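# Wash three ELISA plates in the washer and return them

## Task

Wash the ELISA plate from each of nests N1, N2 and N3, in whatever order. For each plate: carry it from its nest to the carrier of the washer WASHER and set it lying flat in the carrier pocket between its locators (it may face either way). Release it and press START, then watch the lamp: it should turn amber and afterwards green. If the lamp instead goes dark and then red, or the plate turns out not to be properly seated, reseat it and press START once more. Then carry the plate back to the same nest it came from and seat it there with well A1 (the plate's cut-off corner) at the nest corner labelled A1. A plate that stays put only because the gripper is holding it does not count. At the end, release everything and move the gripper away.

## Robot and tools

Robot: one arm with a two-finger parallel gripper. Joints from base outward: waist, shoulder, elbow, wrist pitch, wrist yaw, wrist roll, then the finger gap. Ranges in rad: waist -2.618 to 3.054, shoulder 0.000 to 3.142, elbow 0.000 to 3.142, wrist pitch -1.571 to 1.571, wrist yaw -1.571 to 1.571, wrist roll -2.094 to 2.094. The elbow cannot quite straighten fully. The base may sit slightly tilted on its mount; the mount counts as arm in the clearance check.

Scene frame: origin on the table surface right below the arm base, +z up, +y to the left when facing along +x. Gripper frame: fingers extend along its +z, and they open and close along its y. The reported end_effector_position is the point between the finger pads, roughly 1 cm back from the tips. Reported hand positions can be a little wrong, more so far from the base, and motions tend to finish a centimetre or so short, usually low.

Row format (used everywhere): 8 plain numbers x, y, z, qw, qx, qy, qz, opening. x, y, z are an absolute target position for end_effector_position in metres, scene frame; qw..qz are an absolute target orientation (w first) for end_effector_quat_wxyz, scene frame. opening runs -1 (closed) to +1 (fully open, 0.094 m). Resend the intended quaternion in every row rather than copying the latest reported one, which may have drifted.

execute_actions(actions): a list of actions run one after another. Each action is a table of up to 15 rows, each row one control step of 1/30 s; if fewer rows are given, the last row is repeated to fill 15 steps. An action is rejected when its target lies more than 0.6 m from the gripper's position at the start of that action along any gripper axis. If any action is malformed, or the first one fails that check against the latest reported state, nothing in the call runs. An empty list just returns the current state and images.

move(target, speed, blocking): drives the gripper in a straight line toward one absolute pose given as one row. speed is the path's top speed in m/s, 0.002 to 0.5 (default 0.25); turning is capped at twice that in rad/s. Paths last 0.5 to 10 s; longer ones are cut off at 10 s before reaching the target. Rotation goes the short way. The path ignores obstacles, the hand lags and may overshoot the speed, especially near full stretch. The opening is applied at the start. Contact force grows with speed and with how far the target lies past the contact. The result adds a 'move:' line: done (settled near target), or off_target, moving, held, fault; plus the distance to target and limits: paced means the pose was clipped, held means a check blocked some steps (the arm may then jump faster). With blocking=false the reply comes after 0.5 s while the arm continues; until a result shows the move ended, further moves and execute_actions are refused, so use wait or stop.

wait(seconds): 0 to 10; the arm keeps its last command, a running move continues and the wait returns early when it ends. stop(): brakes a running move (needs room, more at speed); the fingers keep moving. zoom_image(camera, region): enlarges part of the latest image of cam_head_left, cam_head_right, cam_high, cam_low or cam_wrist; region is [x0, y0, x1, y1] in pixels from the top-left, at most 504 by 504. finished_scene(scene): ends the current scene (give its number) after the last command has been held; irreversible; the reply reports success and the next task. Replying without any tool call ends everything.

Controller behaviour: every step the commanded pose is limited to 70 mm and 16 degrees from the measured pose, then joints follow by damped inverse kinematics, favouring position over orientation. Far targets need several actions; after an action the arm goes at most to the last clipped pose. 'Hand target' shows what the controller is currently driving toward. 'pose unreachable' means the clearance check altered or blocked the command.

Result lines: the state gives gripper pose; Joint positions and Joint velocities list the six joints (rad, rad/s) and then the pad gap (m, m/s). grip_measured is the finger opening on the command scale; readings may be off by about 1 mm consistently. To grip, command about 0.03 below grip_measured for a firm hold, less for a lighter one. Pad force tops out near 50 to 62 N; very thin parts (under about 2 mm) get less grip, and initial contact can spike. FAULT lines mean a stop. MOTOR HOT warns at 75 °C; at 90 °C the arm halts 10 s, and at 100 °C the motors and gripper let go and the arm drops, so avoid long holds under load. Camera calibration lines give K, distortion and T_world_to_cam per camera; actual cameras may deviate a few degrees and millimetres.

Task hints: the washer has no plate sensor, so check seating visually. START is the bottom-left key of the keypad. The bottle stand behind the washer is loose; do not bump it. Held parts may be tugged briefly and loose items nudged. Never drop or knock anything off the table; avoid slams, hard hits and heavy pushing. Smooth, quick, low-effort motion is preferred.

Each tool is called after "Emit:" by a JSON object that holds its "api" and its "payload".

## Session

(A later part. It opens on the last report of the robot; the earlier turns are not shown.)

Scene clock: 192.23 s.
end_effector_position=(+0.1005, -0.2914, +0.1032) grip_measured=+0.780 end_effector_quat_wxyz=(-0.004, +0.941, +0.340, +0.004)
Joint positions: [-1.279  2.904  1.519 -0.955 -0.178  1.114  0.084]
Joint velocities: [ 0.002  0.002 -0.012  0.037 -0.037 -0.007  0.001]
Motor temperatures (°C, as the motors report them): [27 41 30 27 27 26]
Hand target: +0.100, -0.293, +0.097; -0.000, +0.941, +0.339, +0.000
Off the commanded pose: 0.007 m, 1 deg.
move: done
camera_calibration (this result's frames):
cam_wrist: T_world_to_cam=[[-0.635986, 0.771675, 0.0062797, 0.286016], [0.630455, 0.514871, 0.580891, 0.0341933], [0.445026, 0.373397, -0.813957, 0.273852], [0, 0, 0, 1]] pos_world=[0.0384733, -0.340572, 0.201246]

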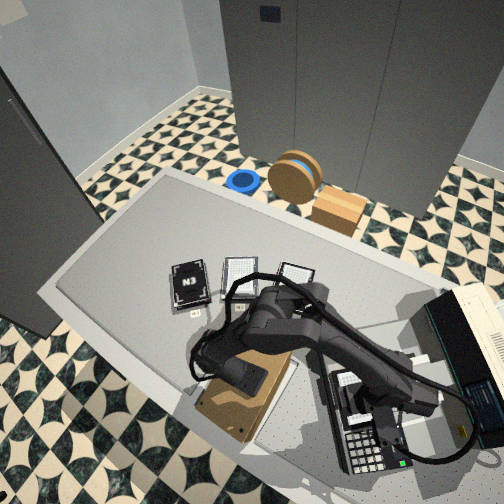

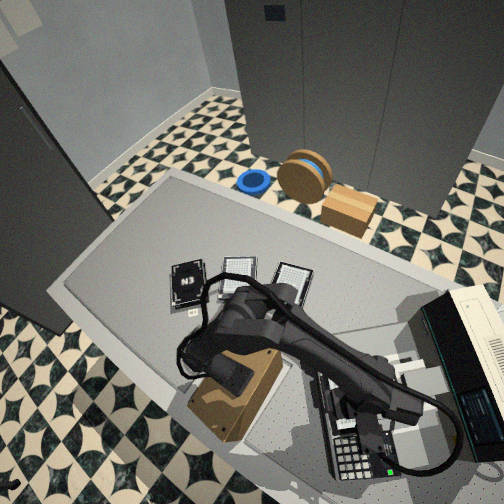

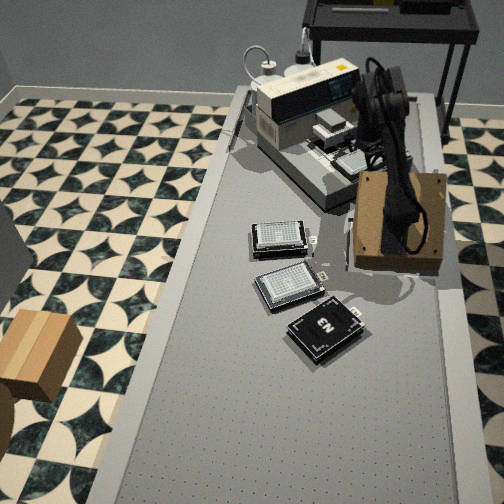

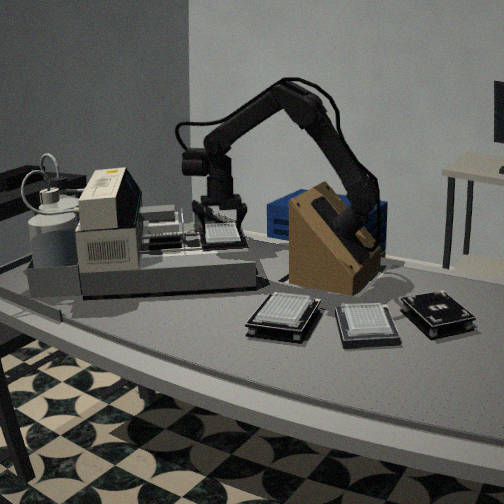

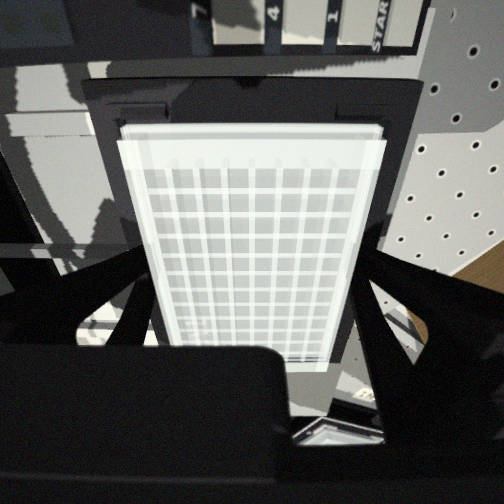

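Emit:
{"api": "move", "payload": {"target": [0.099,-0.299,0.15,0,0.941,0.339,0,0.745], "speed": 0.04}}

Emit:
{"api": "move", "payload": {"target": [0.100,-0.2955,0.096,0,0.941,0.339,0,0.745], "speed": 0.015}}

Scene clock: 203.97 s.
end_effector_position=(+0.1012, -0.2923, +0.1301) grip_measured=+0.780 end_effector_quat_wxyz=(-0.020, +0.941, +0.337, +0.006)
Joint positions: [-1.291  2.904  1.629 -1.1   -0.17   1.105  0.084]
Joint velocities: [-0.007 -0.012 -0.002  0.037 -0.037  0.022  0.   ]
Motor temperatures (°C, as the motors report them): [27 41 30 27 27 26]
Hand target: +0.100, -0.300, +0.150; +0.000, +0.941, +0.339, +0.000
Off the commanded pose: 0.021 m, 2 deg.
move: off_target
camera_calibration (this result's frames):
cam_wrist: T_world_to_cam=[[-0.632029, 0.774188, 0.0342351, 0.283658], [0.636662, 0.493556, 0.592506, 0.0101757], [0.441814, 0.396278, -0.804838, 0.301621], [0, 0, 0, 1]] pos_world=[0.0395415, -0.344153, 0.227016]

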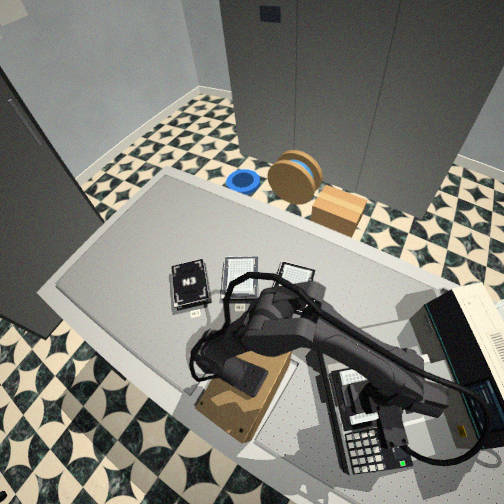

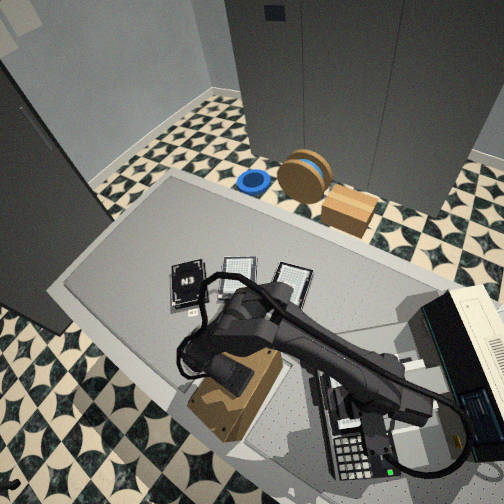

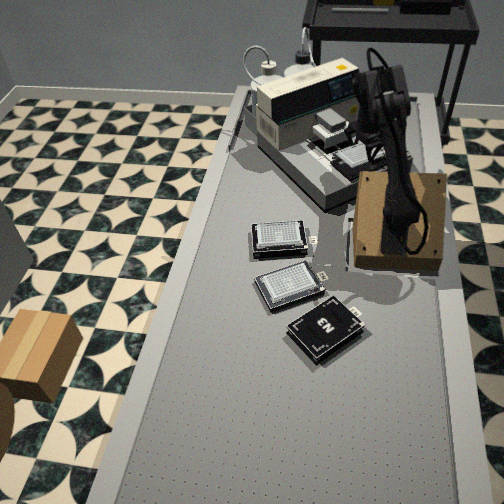

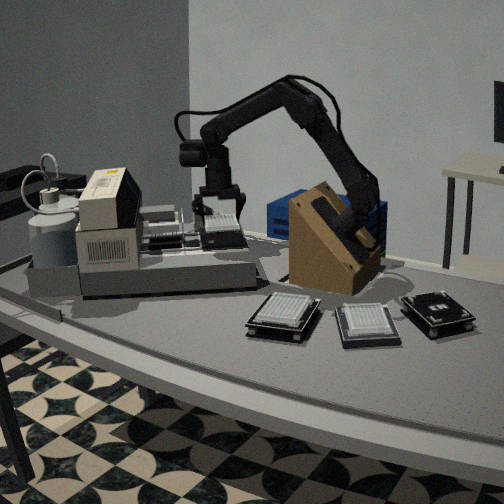

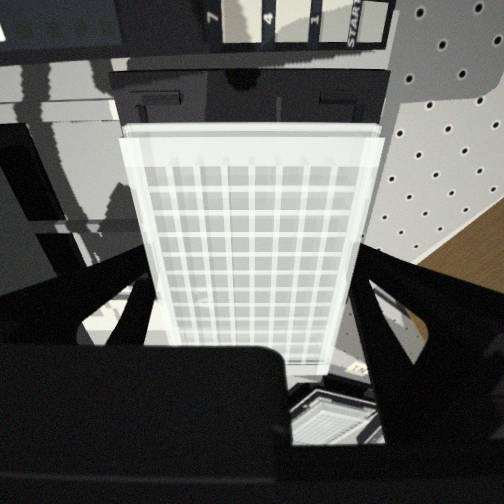

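Scene clock: 206.47 s.
end_effector_position=(+0.0995, -0.2922, +0.1035) grip_measured=+0.780 end_effector_quat_wxyz=(-0.003, +0.941, +0.338, +0.005)
Joint positions: [-1.283  2.904  1.519 -0.954 -0.177  1.114  0.084]
Joint velocities: [-0.007 -0.017 -0.002  0.037 -0.022  0.037 -0.   ]
Motor temperatures (°C, as the motors report them): [27 41 30 27 27 26]
Hand target: +0.099, -0.294, +0.096; -0.000, +0.941, +0.339, -0.000
Off the commanded pose: 0.008 m, 1 deg.
move: done
camera_calibration (this result's frames):
cam_wrist: T_world_to_cam=[[-0.633977, 0.773344, 0.00354108, 0.286562], [0.63038, 0.514113, 0.581643, 0.0347029], [0.44799, 0.37098, -0.813437, 0.273794], [0, 0, 0, 1]] pos_world=[0.0371405, -0.341024, 0.201515]

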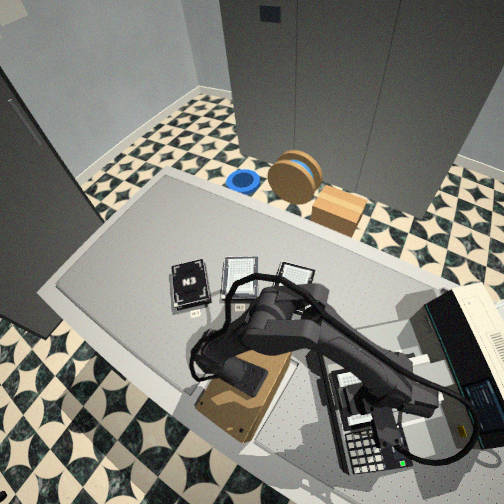

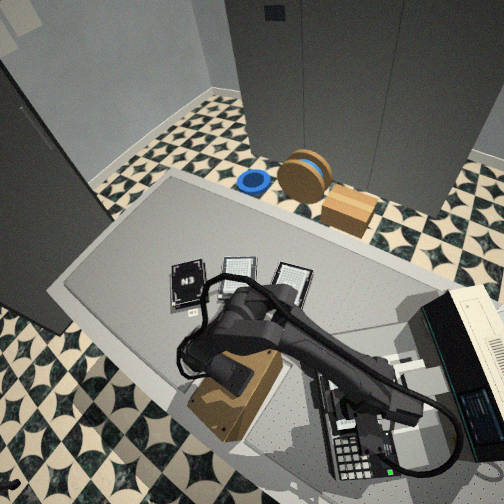

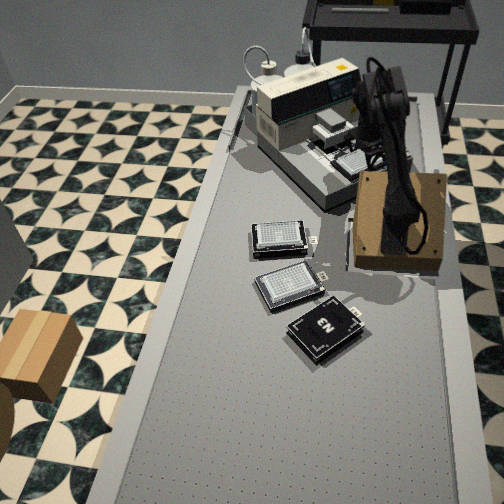

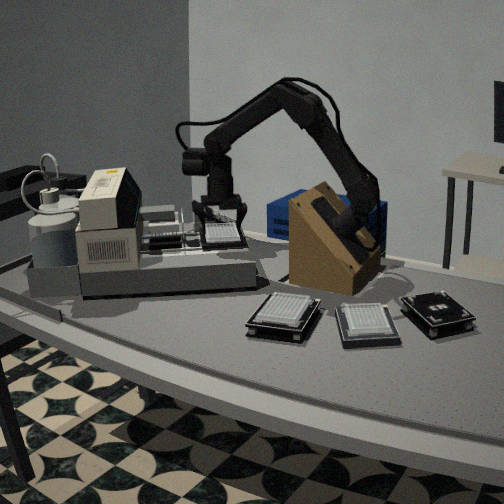

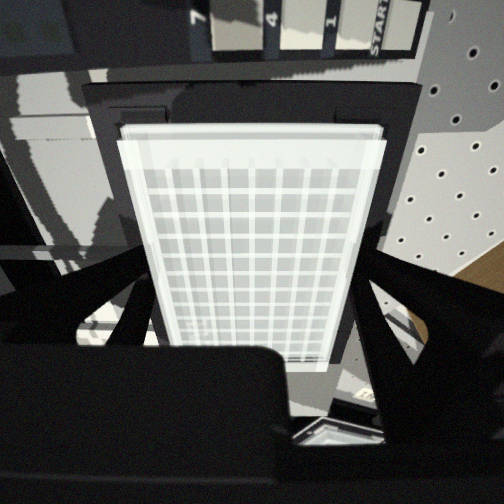

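Emit:
{"api": "execute_actions", "payload": {"actions": [[[0.0995,-0.293,0.103,0,0.941,0.339,0,0.85]],[[0.0995,-0.293,0.103,0,0.941,0.339,0,1]]]}}

Emit:
{"api": "move", "payload": {"target": [0.099,-0.299,0.165,0,0.941,0.339,0,1], "speed": 0.05}}

Emit:
{"api": "zoom_image", "payload": {"camera": "cam_low", "region": [170,190,270,260]}}

Scene clock: 212.20 s.
end_effector_position=(+0.0995, -0.2922, +0.1035) grip_measured=+1.000 end_effector_quat_wxyz=(-0.003, +0.941, +0.338, +0.005)
Joint positions: [-1.283  2.904  1.519 -0.954 -0.177  1.114  0.094]
Joint velocities: [-0.022  0.012  0.002 -0.007  0.007 -0.037  0.   ]
Motor temperatures (°C, as the motors report them): [27 41 30 28 27 26]
Hand target: +0.099, -0.293, +0.103; -0.000, +0.941, +0.339, -0.000
Off the commanded pose: 0.001 m, 1 deg.
camera_calibration (this result's frames):
cam_wrist: T_world_to_cam=[[-0.633731, 0.773547, 0.00320666, 0.286716], [0.630494, 0.514124, 0.581509, 0.0347422], [0.448176, 0.370543, -0.813533, 0.273682], [0, 0, 0, 1]] pos_world=[0.0371384, -0.34106, 0.201527]

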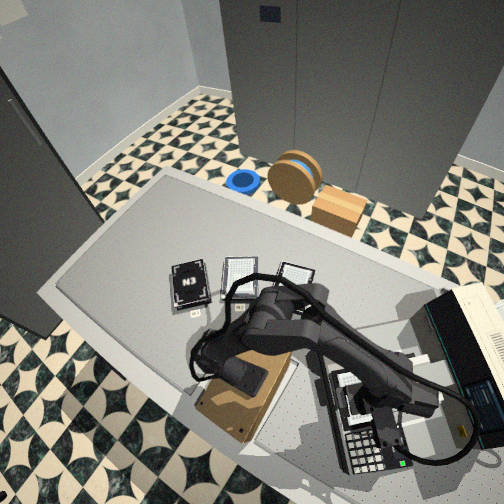

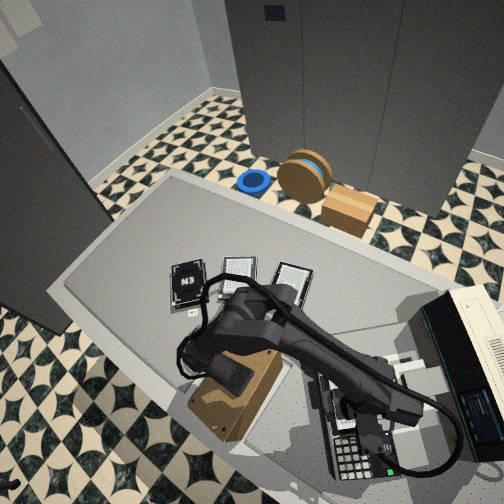

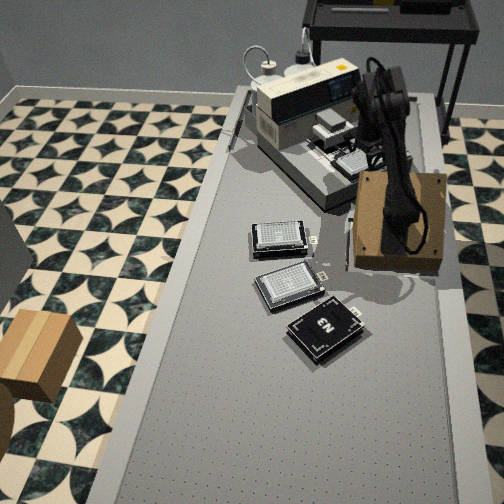

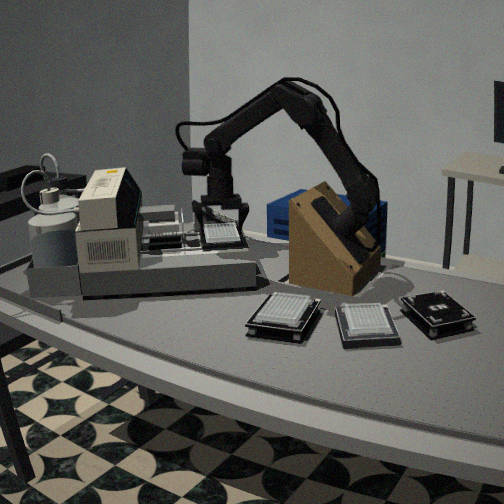

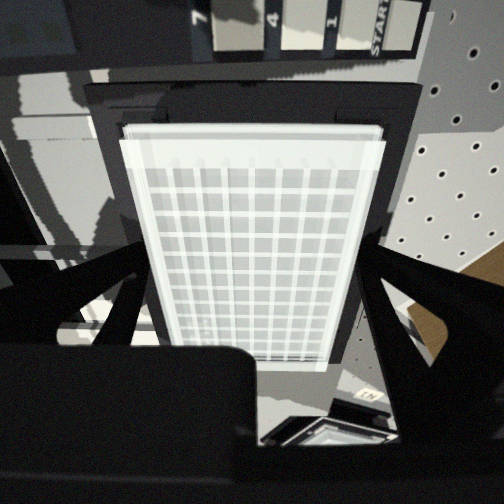

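Scene clock: 213.87 s.
end_effector_position=(+0.1018, -0.2936, +0.1448) grip_measured=+1.000 end_effector_quat_wxyz=(-0.020, +0.941, +0.337, +0.006)
Joint positions: [-1.297  2.896  1.676 -1.155 -0.167  1.101  0.094]
Joint velocities: [ 0.002  0.037 -0.002 -0.051  0.022 -0.037  0.   ]
Motor temperatures (°C, as the motors report them): [27 41 30 28 27 26]
Hand target: +0.100, -0.300, +0.164; +0.000, +0.941, +0.339, +0.000
Off the commanded pose: 0.021 m, 2 deg.
move: off_target
camera_calibration (this result's frames):
cam_wrist: T_world_to_cam=[[-0.63195, 0.77427, 0.033845, 0.284705], [0.636185, 0.493315, 0.59322, 0.00163121], [0.442616, 0.396417, -0.804329, 0.313561], [0, 0, 0, 1]] pos_world=[0.0400943, -0.345544, 0.241603]

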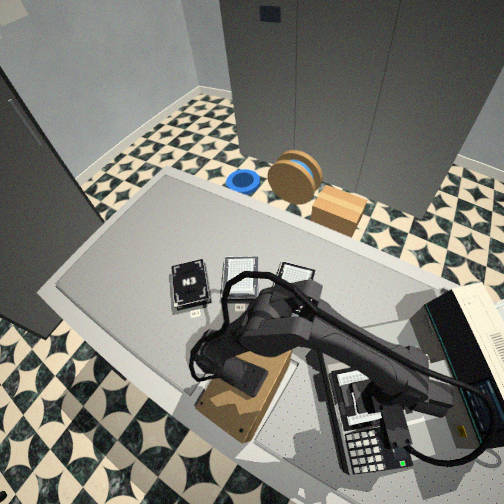

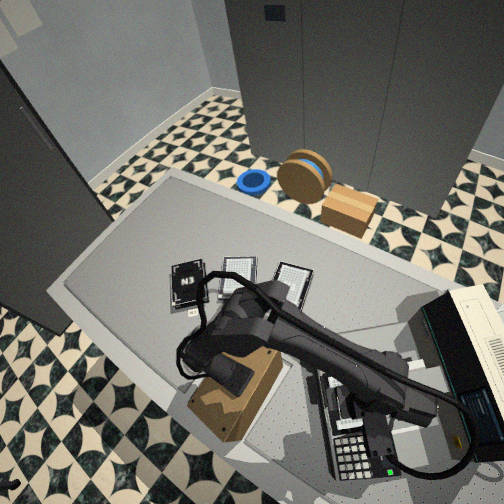

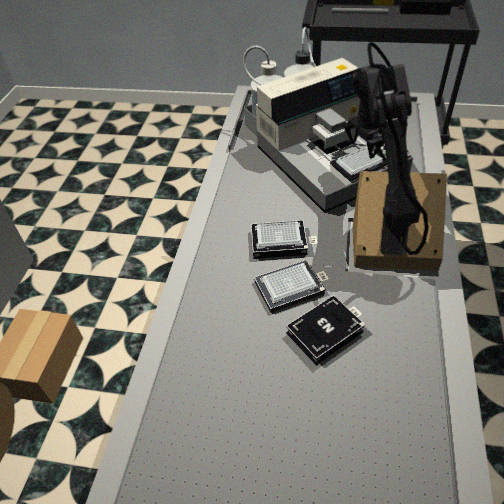

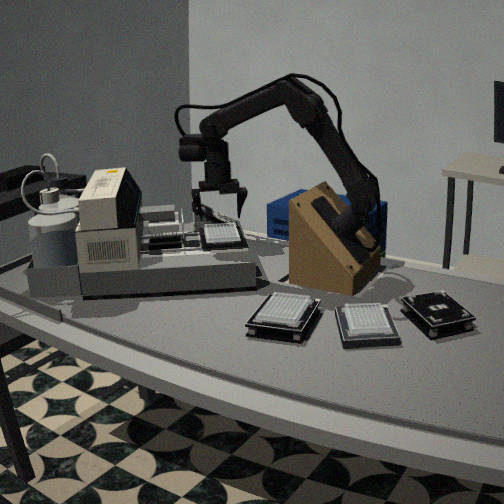

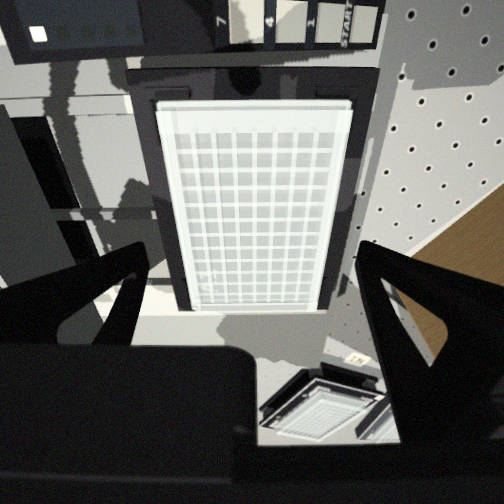

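Region (170, 190, 270, 260) of cam_low's 504x504 image, scaled by 5.040, with more detail than that image has; it fills the top 353 rows of this view, and the rest is white.

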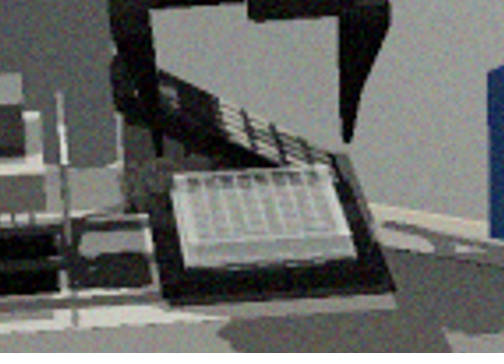

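Emit:
{"api": "move", "payload": {"target": [0.0,-0.31,0.145,0.141,0.418,0.895,-0.066,-1], "speed": 0.1}}

Emit:
{"api": "move", "payload": {"target": [0.0,-0.31,0.112,0.141,0.418,0.895,-0.066,-1], "speed": 0.03}}

Scene clock: 233.17 s.
end_effector_position=(+0.0038, -0.3025, +0.1324) grip_measured=-0.983 end_effector_quat_wxyz=(+0.124, +0.419, +0.898, -0.042)
Joint positions: [-1.673  2.711  1.303 -0.76  -0.095 -0.744  0.001]
Joint velocities: [ 0.007  0.017 -0.012 -0.081  0.022 -0.007  0.   ]
Motor temperatures (°C, as the motors report them): [27 44 31 28 27 26]
Hand target: +0.004, -0.310, +0.145; +0.144, +0.415, +0.896, -0.063
Off the commanded pose: 0.015 m, 3 deg.
move: off_target
camera_calibration (this result's frames):
cam_wrist: T_world_to_cam=[[-0.766144, -0.64205, -0.0281944, -0.189705], [-0.611117, 0.714251, 0.341148, 0.180651], [-0.198896, 0.278598, -0.939587, 0.335221], [0, 0, 0, 1]] pos_world=[0.0317319, -0.344222, 0.247992]

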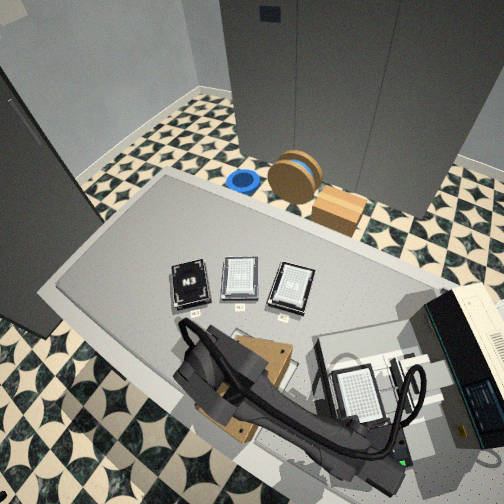

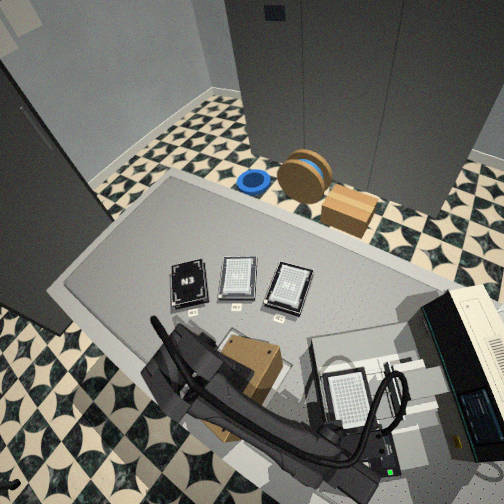

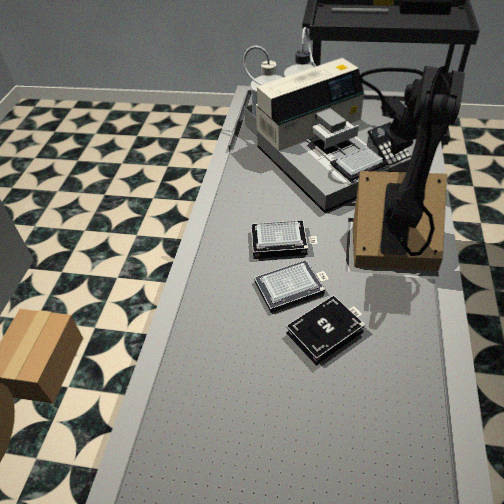

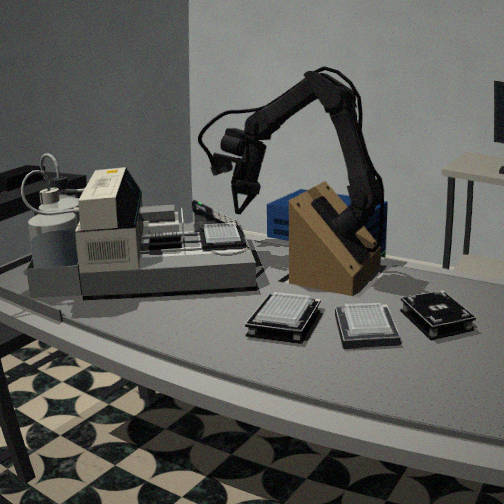

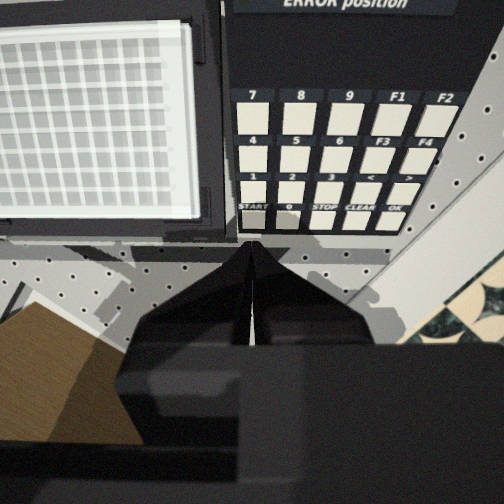

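Scene clock: 234.47 s.
end_effector_position=(+0.0011, -0.3050, +0.1125) grip_measured=-0.983 end_effector_quat_wxyz=(+0.133, +0.419, +0.896, -0.058)
Joint positions: [-1.691  2.726  1.23  -0.639 -0.09  -0.758  0.001]
Joint velocities: [ 0.007 -0.007  0.007  0.051 -0.037  0.081 -0.   ]
Motor temperatures (°C, as the motors report them): [27 44 31 28 27 26]
Hand target: +0.000, -0.310, +0.112; +0.141, +0.418, +0.895, -0.066
Off the commanded pose: 0.005 m, 1 deg.
move: done
camera_calibration (this result's frames):
cam_wrist: T_world_to_cam=[[-0.768921, -0.639286, -0.00860984, -0.195256], [-0.609174, 0.728482, 0.313402, 0.195022], [-0.194081, 0.246227, -0.949581, 0.30795], [0, 0, 0, 1]] pos_world=[0.0284336, -0.34272, 0.229622]

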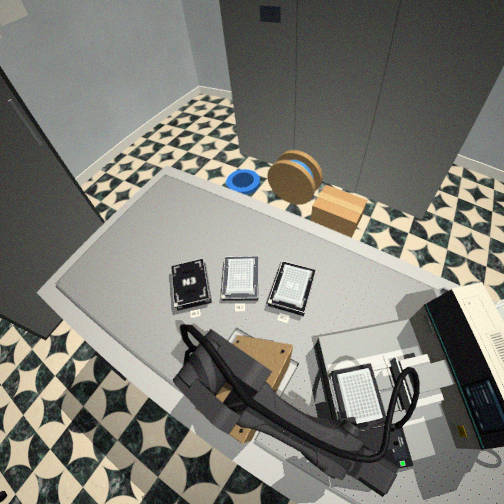

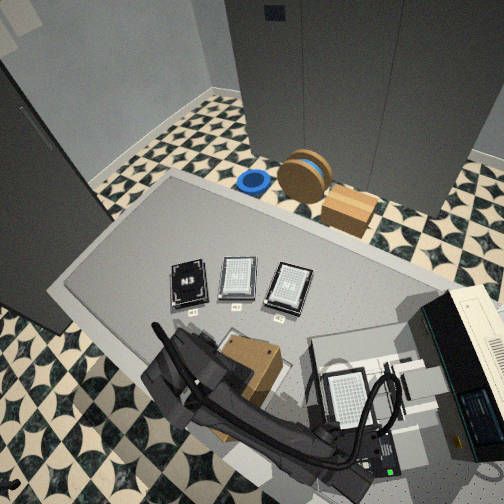

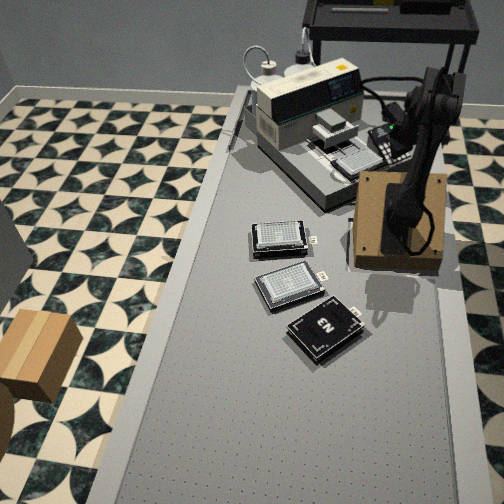

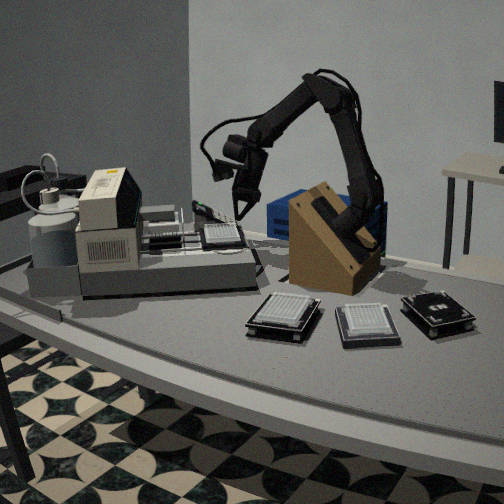

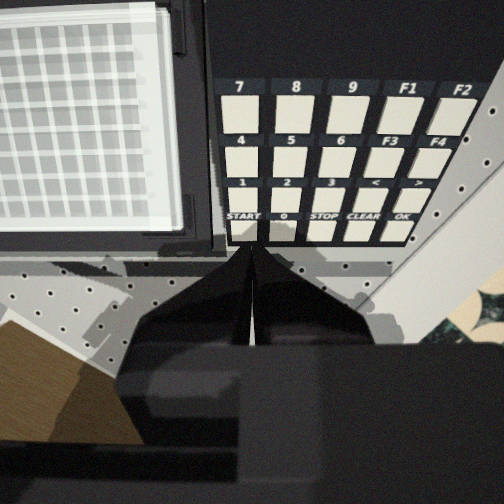

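Emit:
{"api": "move", "payload": {"target": [0.009,-0.313,0.102,0.141,0.418,0.895,-0.066,-1], "speed": 0.02}}

Scene clock: 239.93 s.
end_effector_position=(+0.0027, -0.3117, +0.1048) grip_measured=-0.983 end_effector_quat_wxyz=(+0.134, +0.421, +0.895, -0.064)
Joint positions: [-1.686  2.752  1.23  -0.599 -0.09  -0.749  0.001]
Joint velocities: [-0.007 -0.022 -0.002 -0.051  0.022 -0.007  0.   ]
Motor temperatures (°C, as the motors report them): [27 43 31 28 27 26]
Hand target: +0.009, -0.313, +0.102; +0.141, +0.418, +0.895, -0.066
Off the commanded pose: 0.007 m, 1 deg.
move: done
camera_calibration (this result's frames):
cam_wrist: T_world_to_cam=[[-0.772811, -0.634632, 0.00214072, -0.198056], [-0.603601, 0.736058, 0.306406, 0.206337], [-0.196031, 0.235502, -0.951899, 0.299498], [0, 0, 0, 1]] pos_world=[0.0301961, -0.348101, 0.222293]

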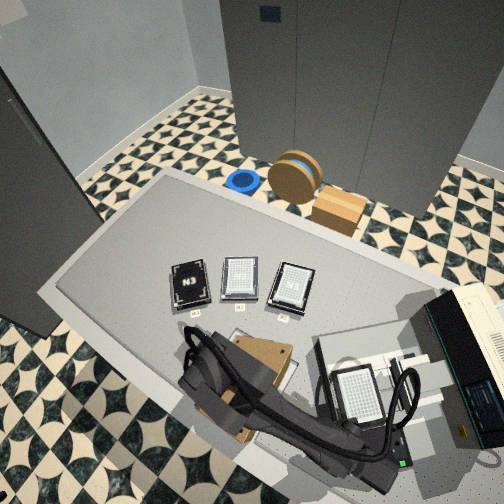

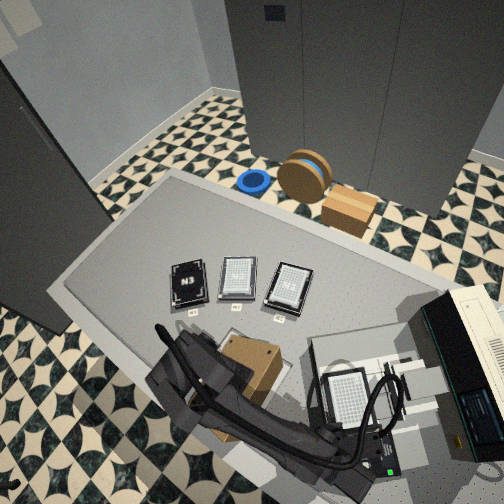

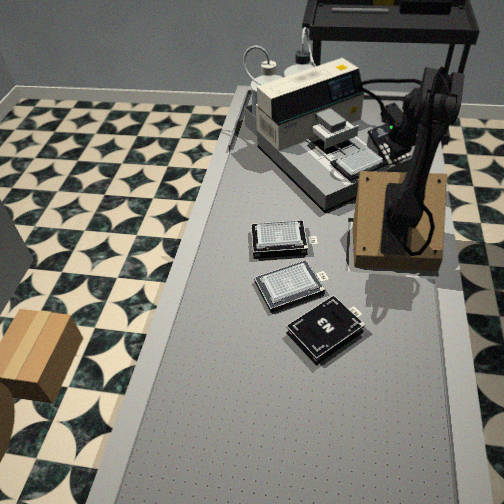

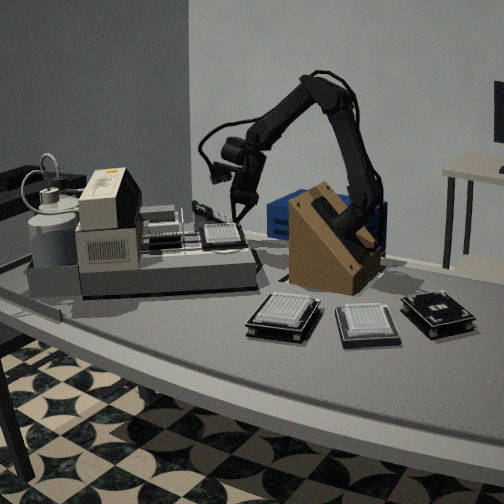

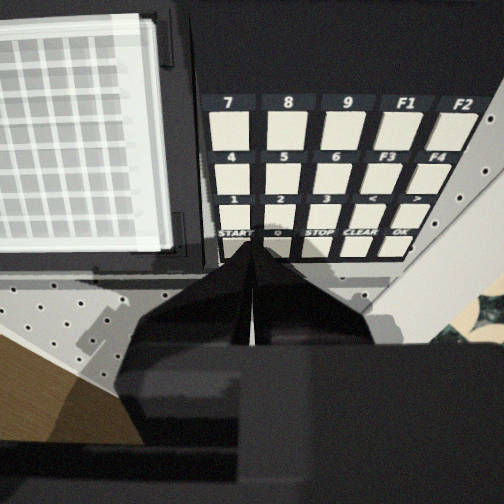

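Emit:
{"api": "move", "payload": {"target": [0.014,-0.308,0.102,0.141,0.418,0.895,-0.066,-1], "speed": 0.02}}

Scene clock: 244.43 s.
end_effector_position=(+0.0086, -0.3024, +0.0972) grip_measured=-0.983 end_effector_quat_wxyz=(+0.129, +0.421, +0.896, -0.054)
Joint positions: [-1.669  2.752  1.198 -0.588 -0.097 -0.735  0.001]
Joint velocities: [-0.002 -0.017  0.007 -0.007 -0.007  0.037 -0.   ]
Motor temperatures (°C, as the motors report them): [27 42 30 28 27 26]
Hand target: +0.014, -0.308, +0.102; +0.141, +0.418, +0.895, -0.066
Off the commanded pose: 0.009 m, 2 deg.
move: done
camera_calibration (this result's frames):
cam_wrist: T_world_to_cam=[[-0.770933, -0.636811, -0.0115741, -0.186947], [-0.605532, 0.72719, 0.323305, 0.201181], [-0.197468, 0.256255, -0.946224, 0.296968], [0, 0, 0, 1]] pos_world=[0.0363401, -0.341446, 0.213791]

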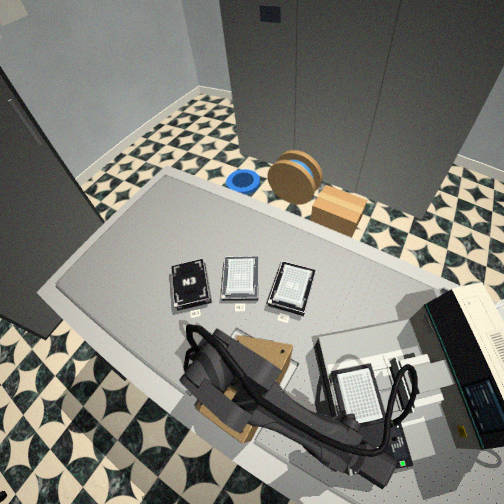

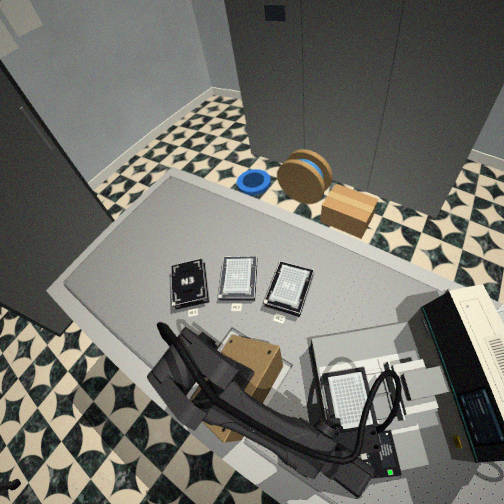

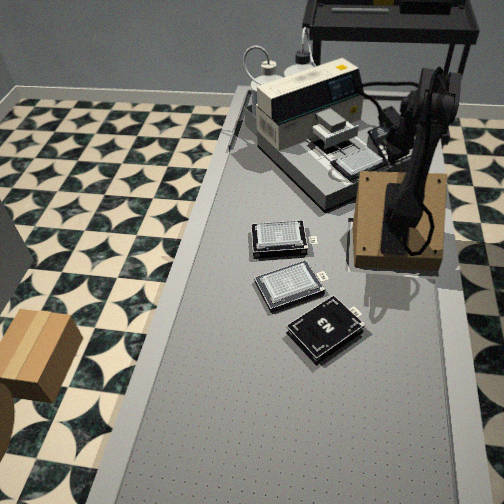

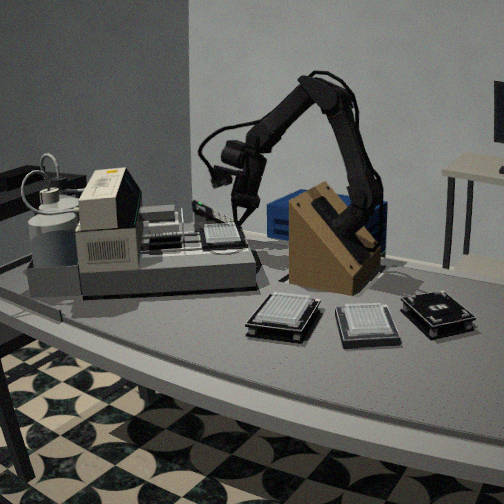

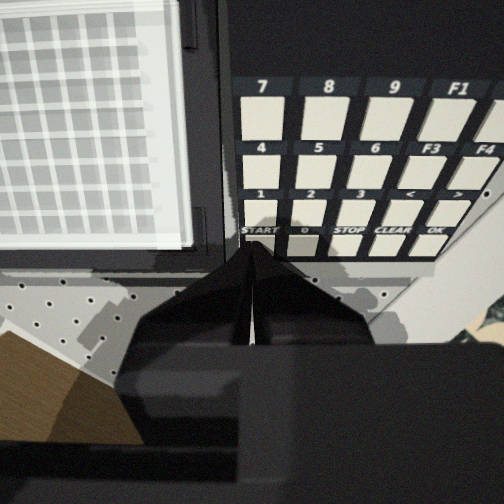

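Press down with −y bias.

Emit:
{"api": "move", "payload": {"target": [0.010,-0.313,0.082,0.141,0.418,0.895,-0.066,-1], "speed": 0.02}}

Scene clock: 248.47 s.
end_effector_position=(+0.0086, -0.3038, +0.0951) grip_measured=-0.983 end_effector_quat_wxyz=(+0.129, +0.419, +0.897, -0.056)
Joint positions: [-1.669  2.759  1.198 -0.579 -0.096 -0.738  0.001]
Joint velocities: [-0.012  0.012  0.002  0.007  0.037 -0.037 -0.001]
Motor temperatures (°C, as the motors report them): [27 42 30 28 27 26]
Hand target: +0.010, -0.312, +0.083; +0.141, +0.418, +0.895, -0.065
Off the commanded pose: 0.016 m, 2 deg.
move: off_target
camera_calibration (this result's frames):
cam_wrist: T_world_to_cam=[[-0.769374, -0.638743, -0.00838406, -0.18875], [-0.606733, 0.726586, 0.322411, 0.202713], [-0.199846, 0.253142, -0.946563, 0.294394], [0, 0, 0, 1]] pos_world=[0.036607, -0.342375, 0.211723]

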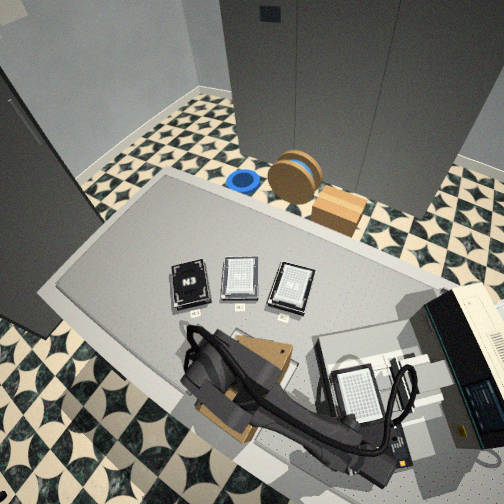

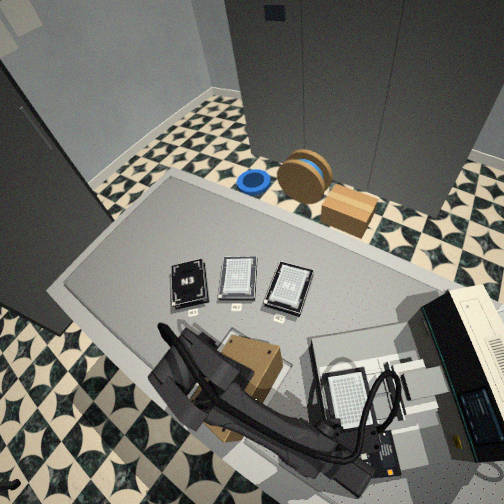

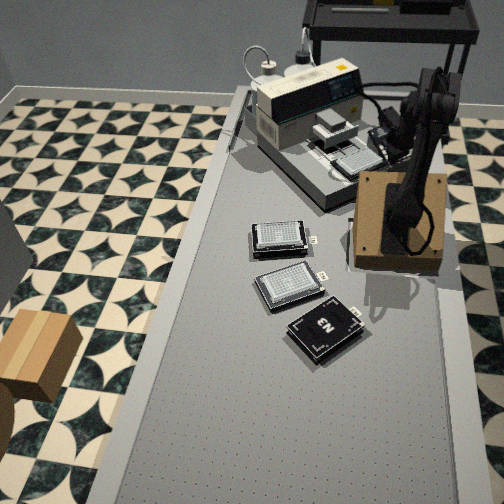

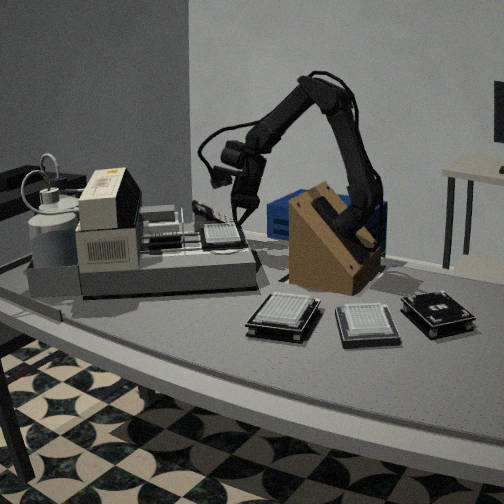

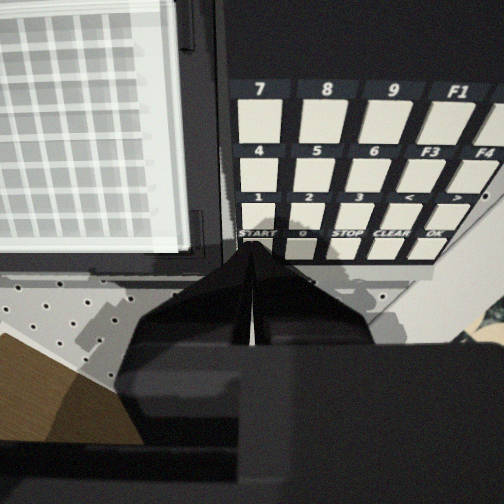

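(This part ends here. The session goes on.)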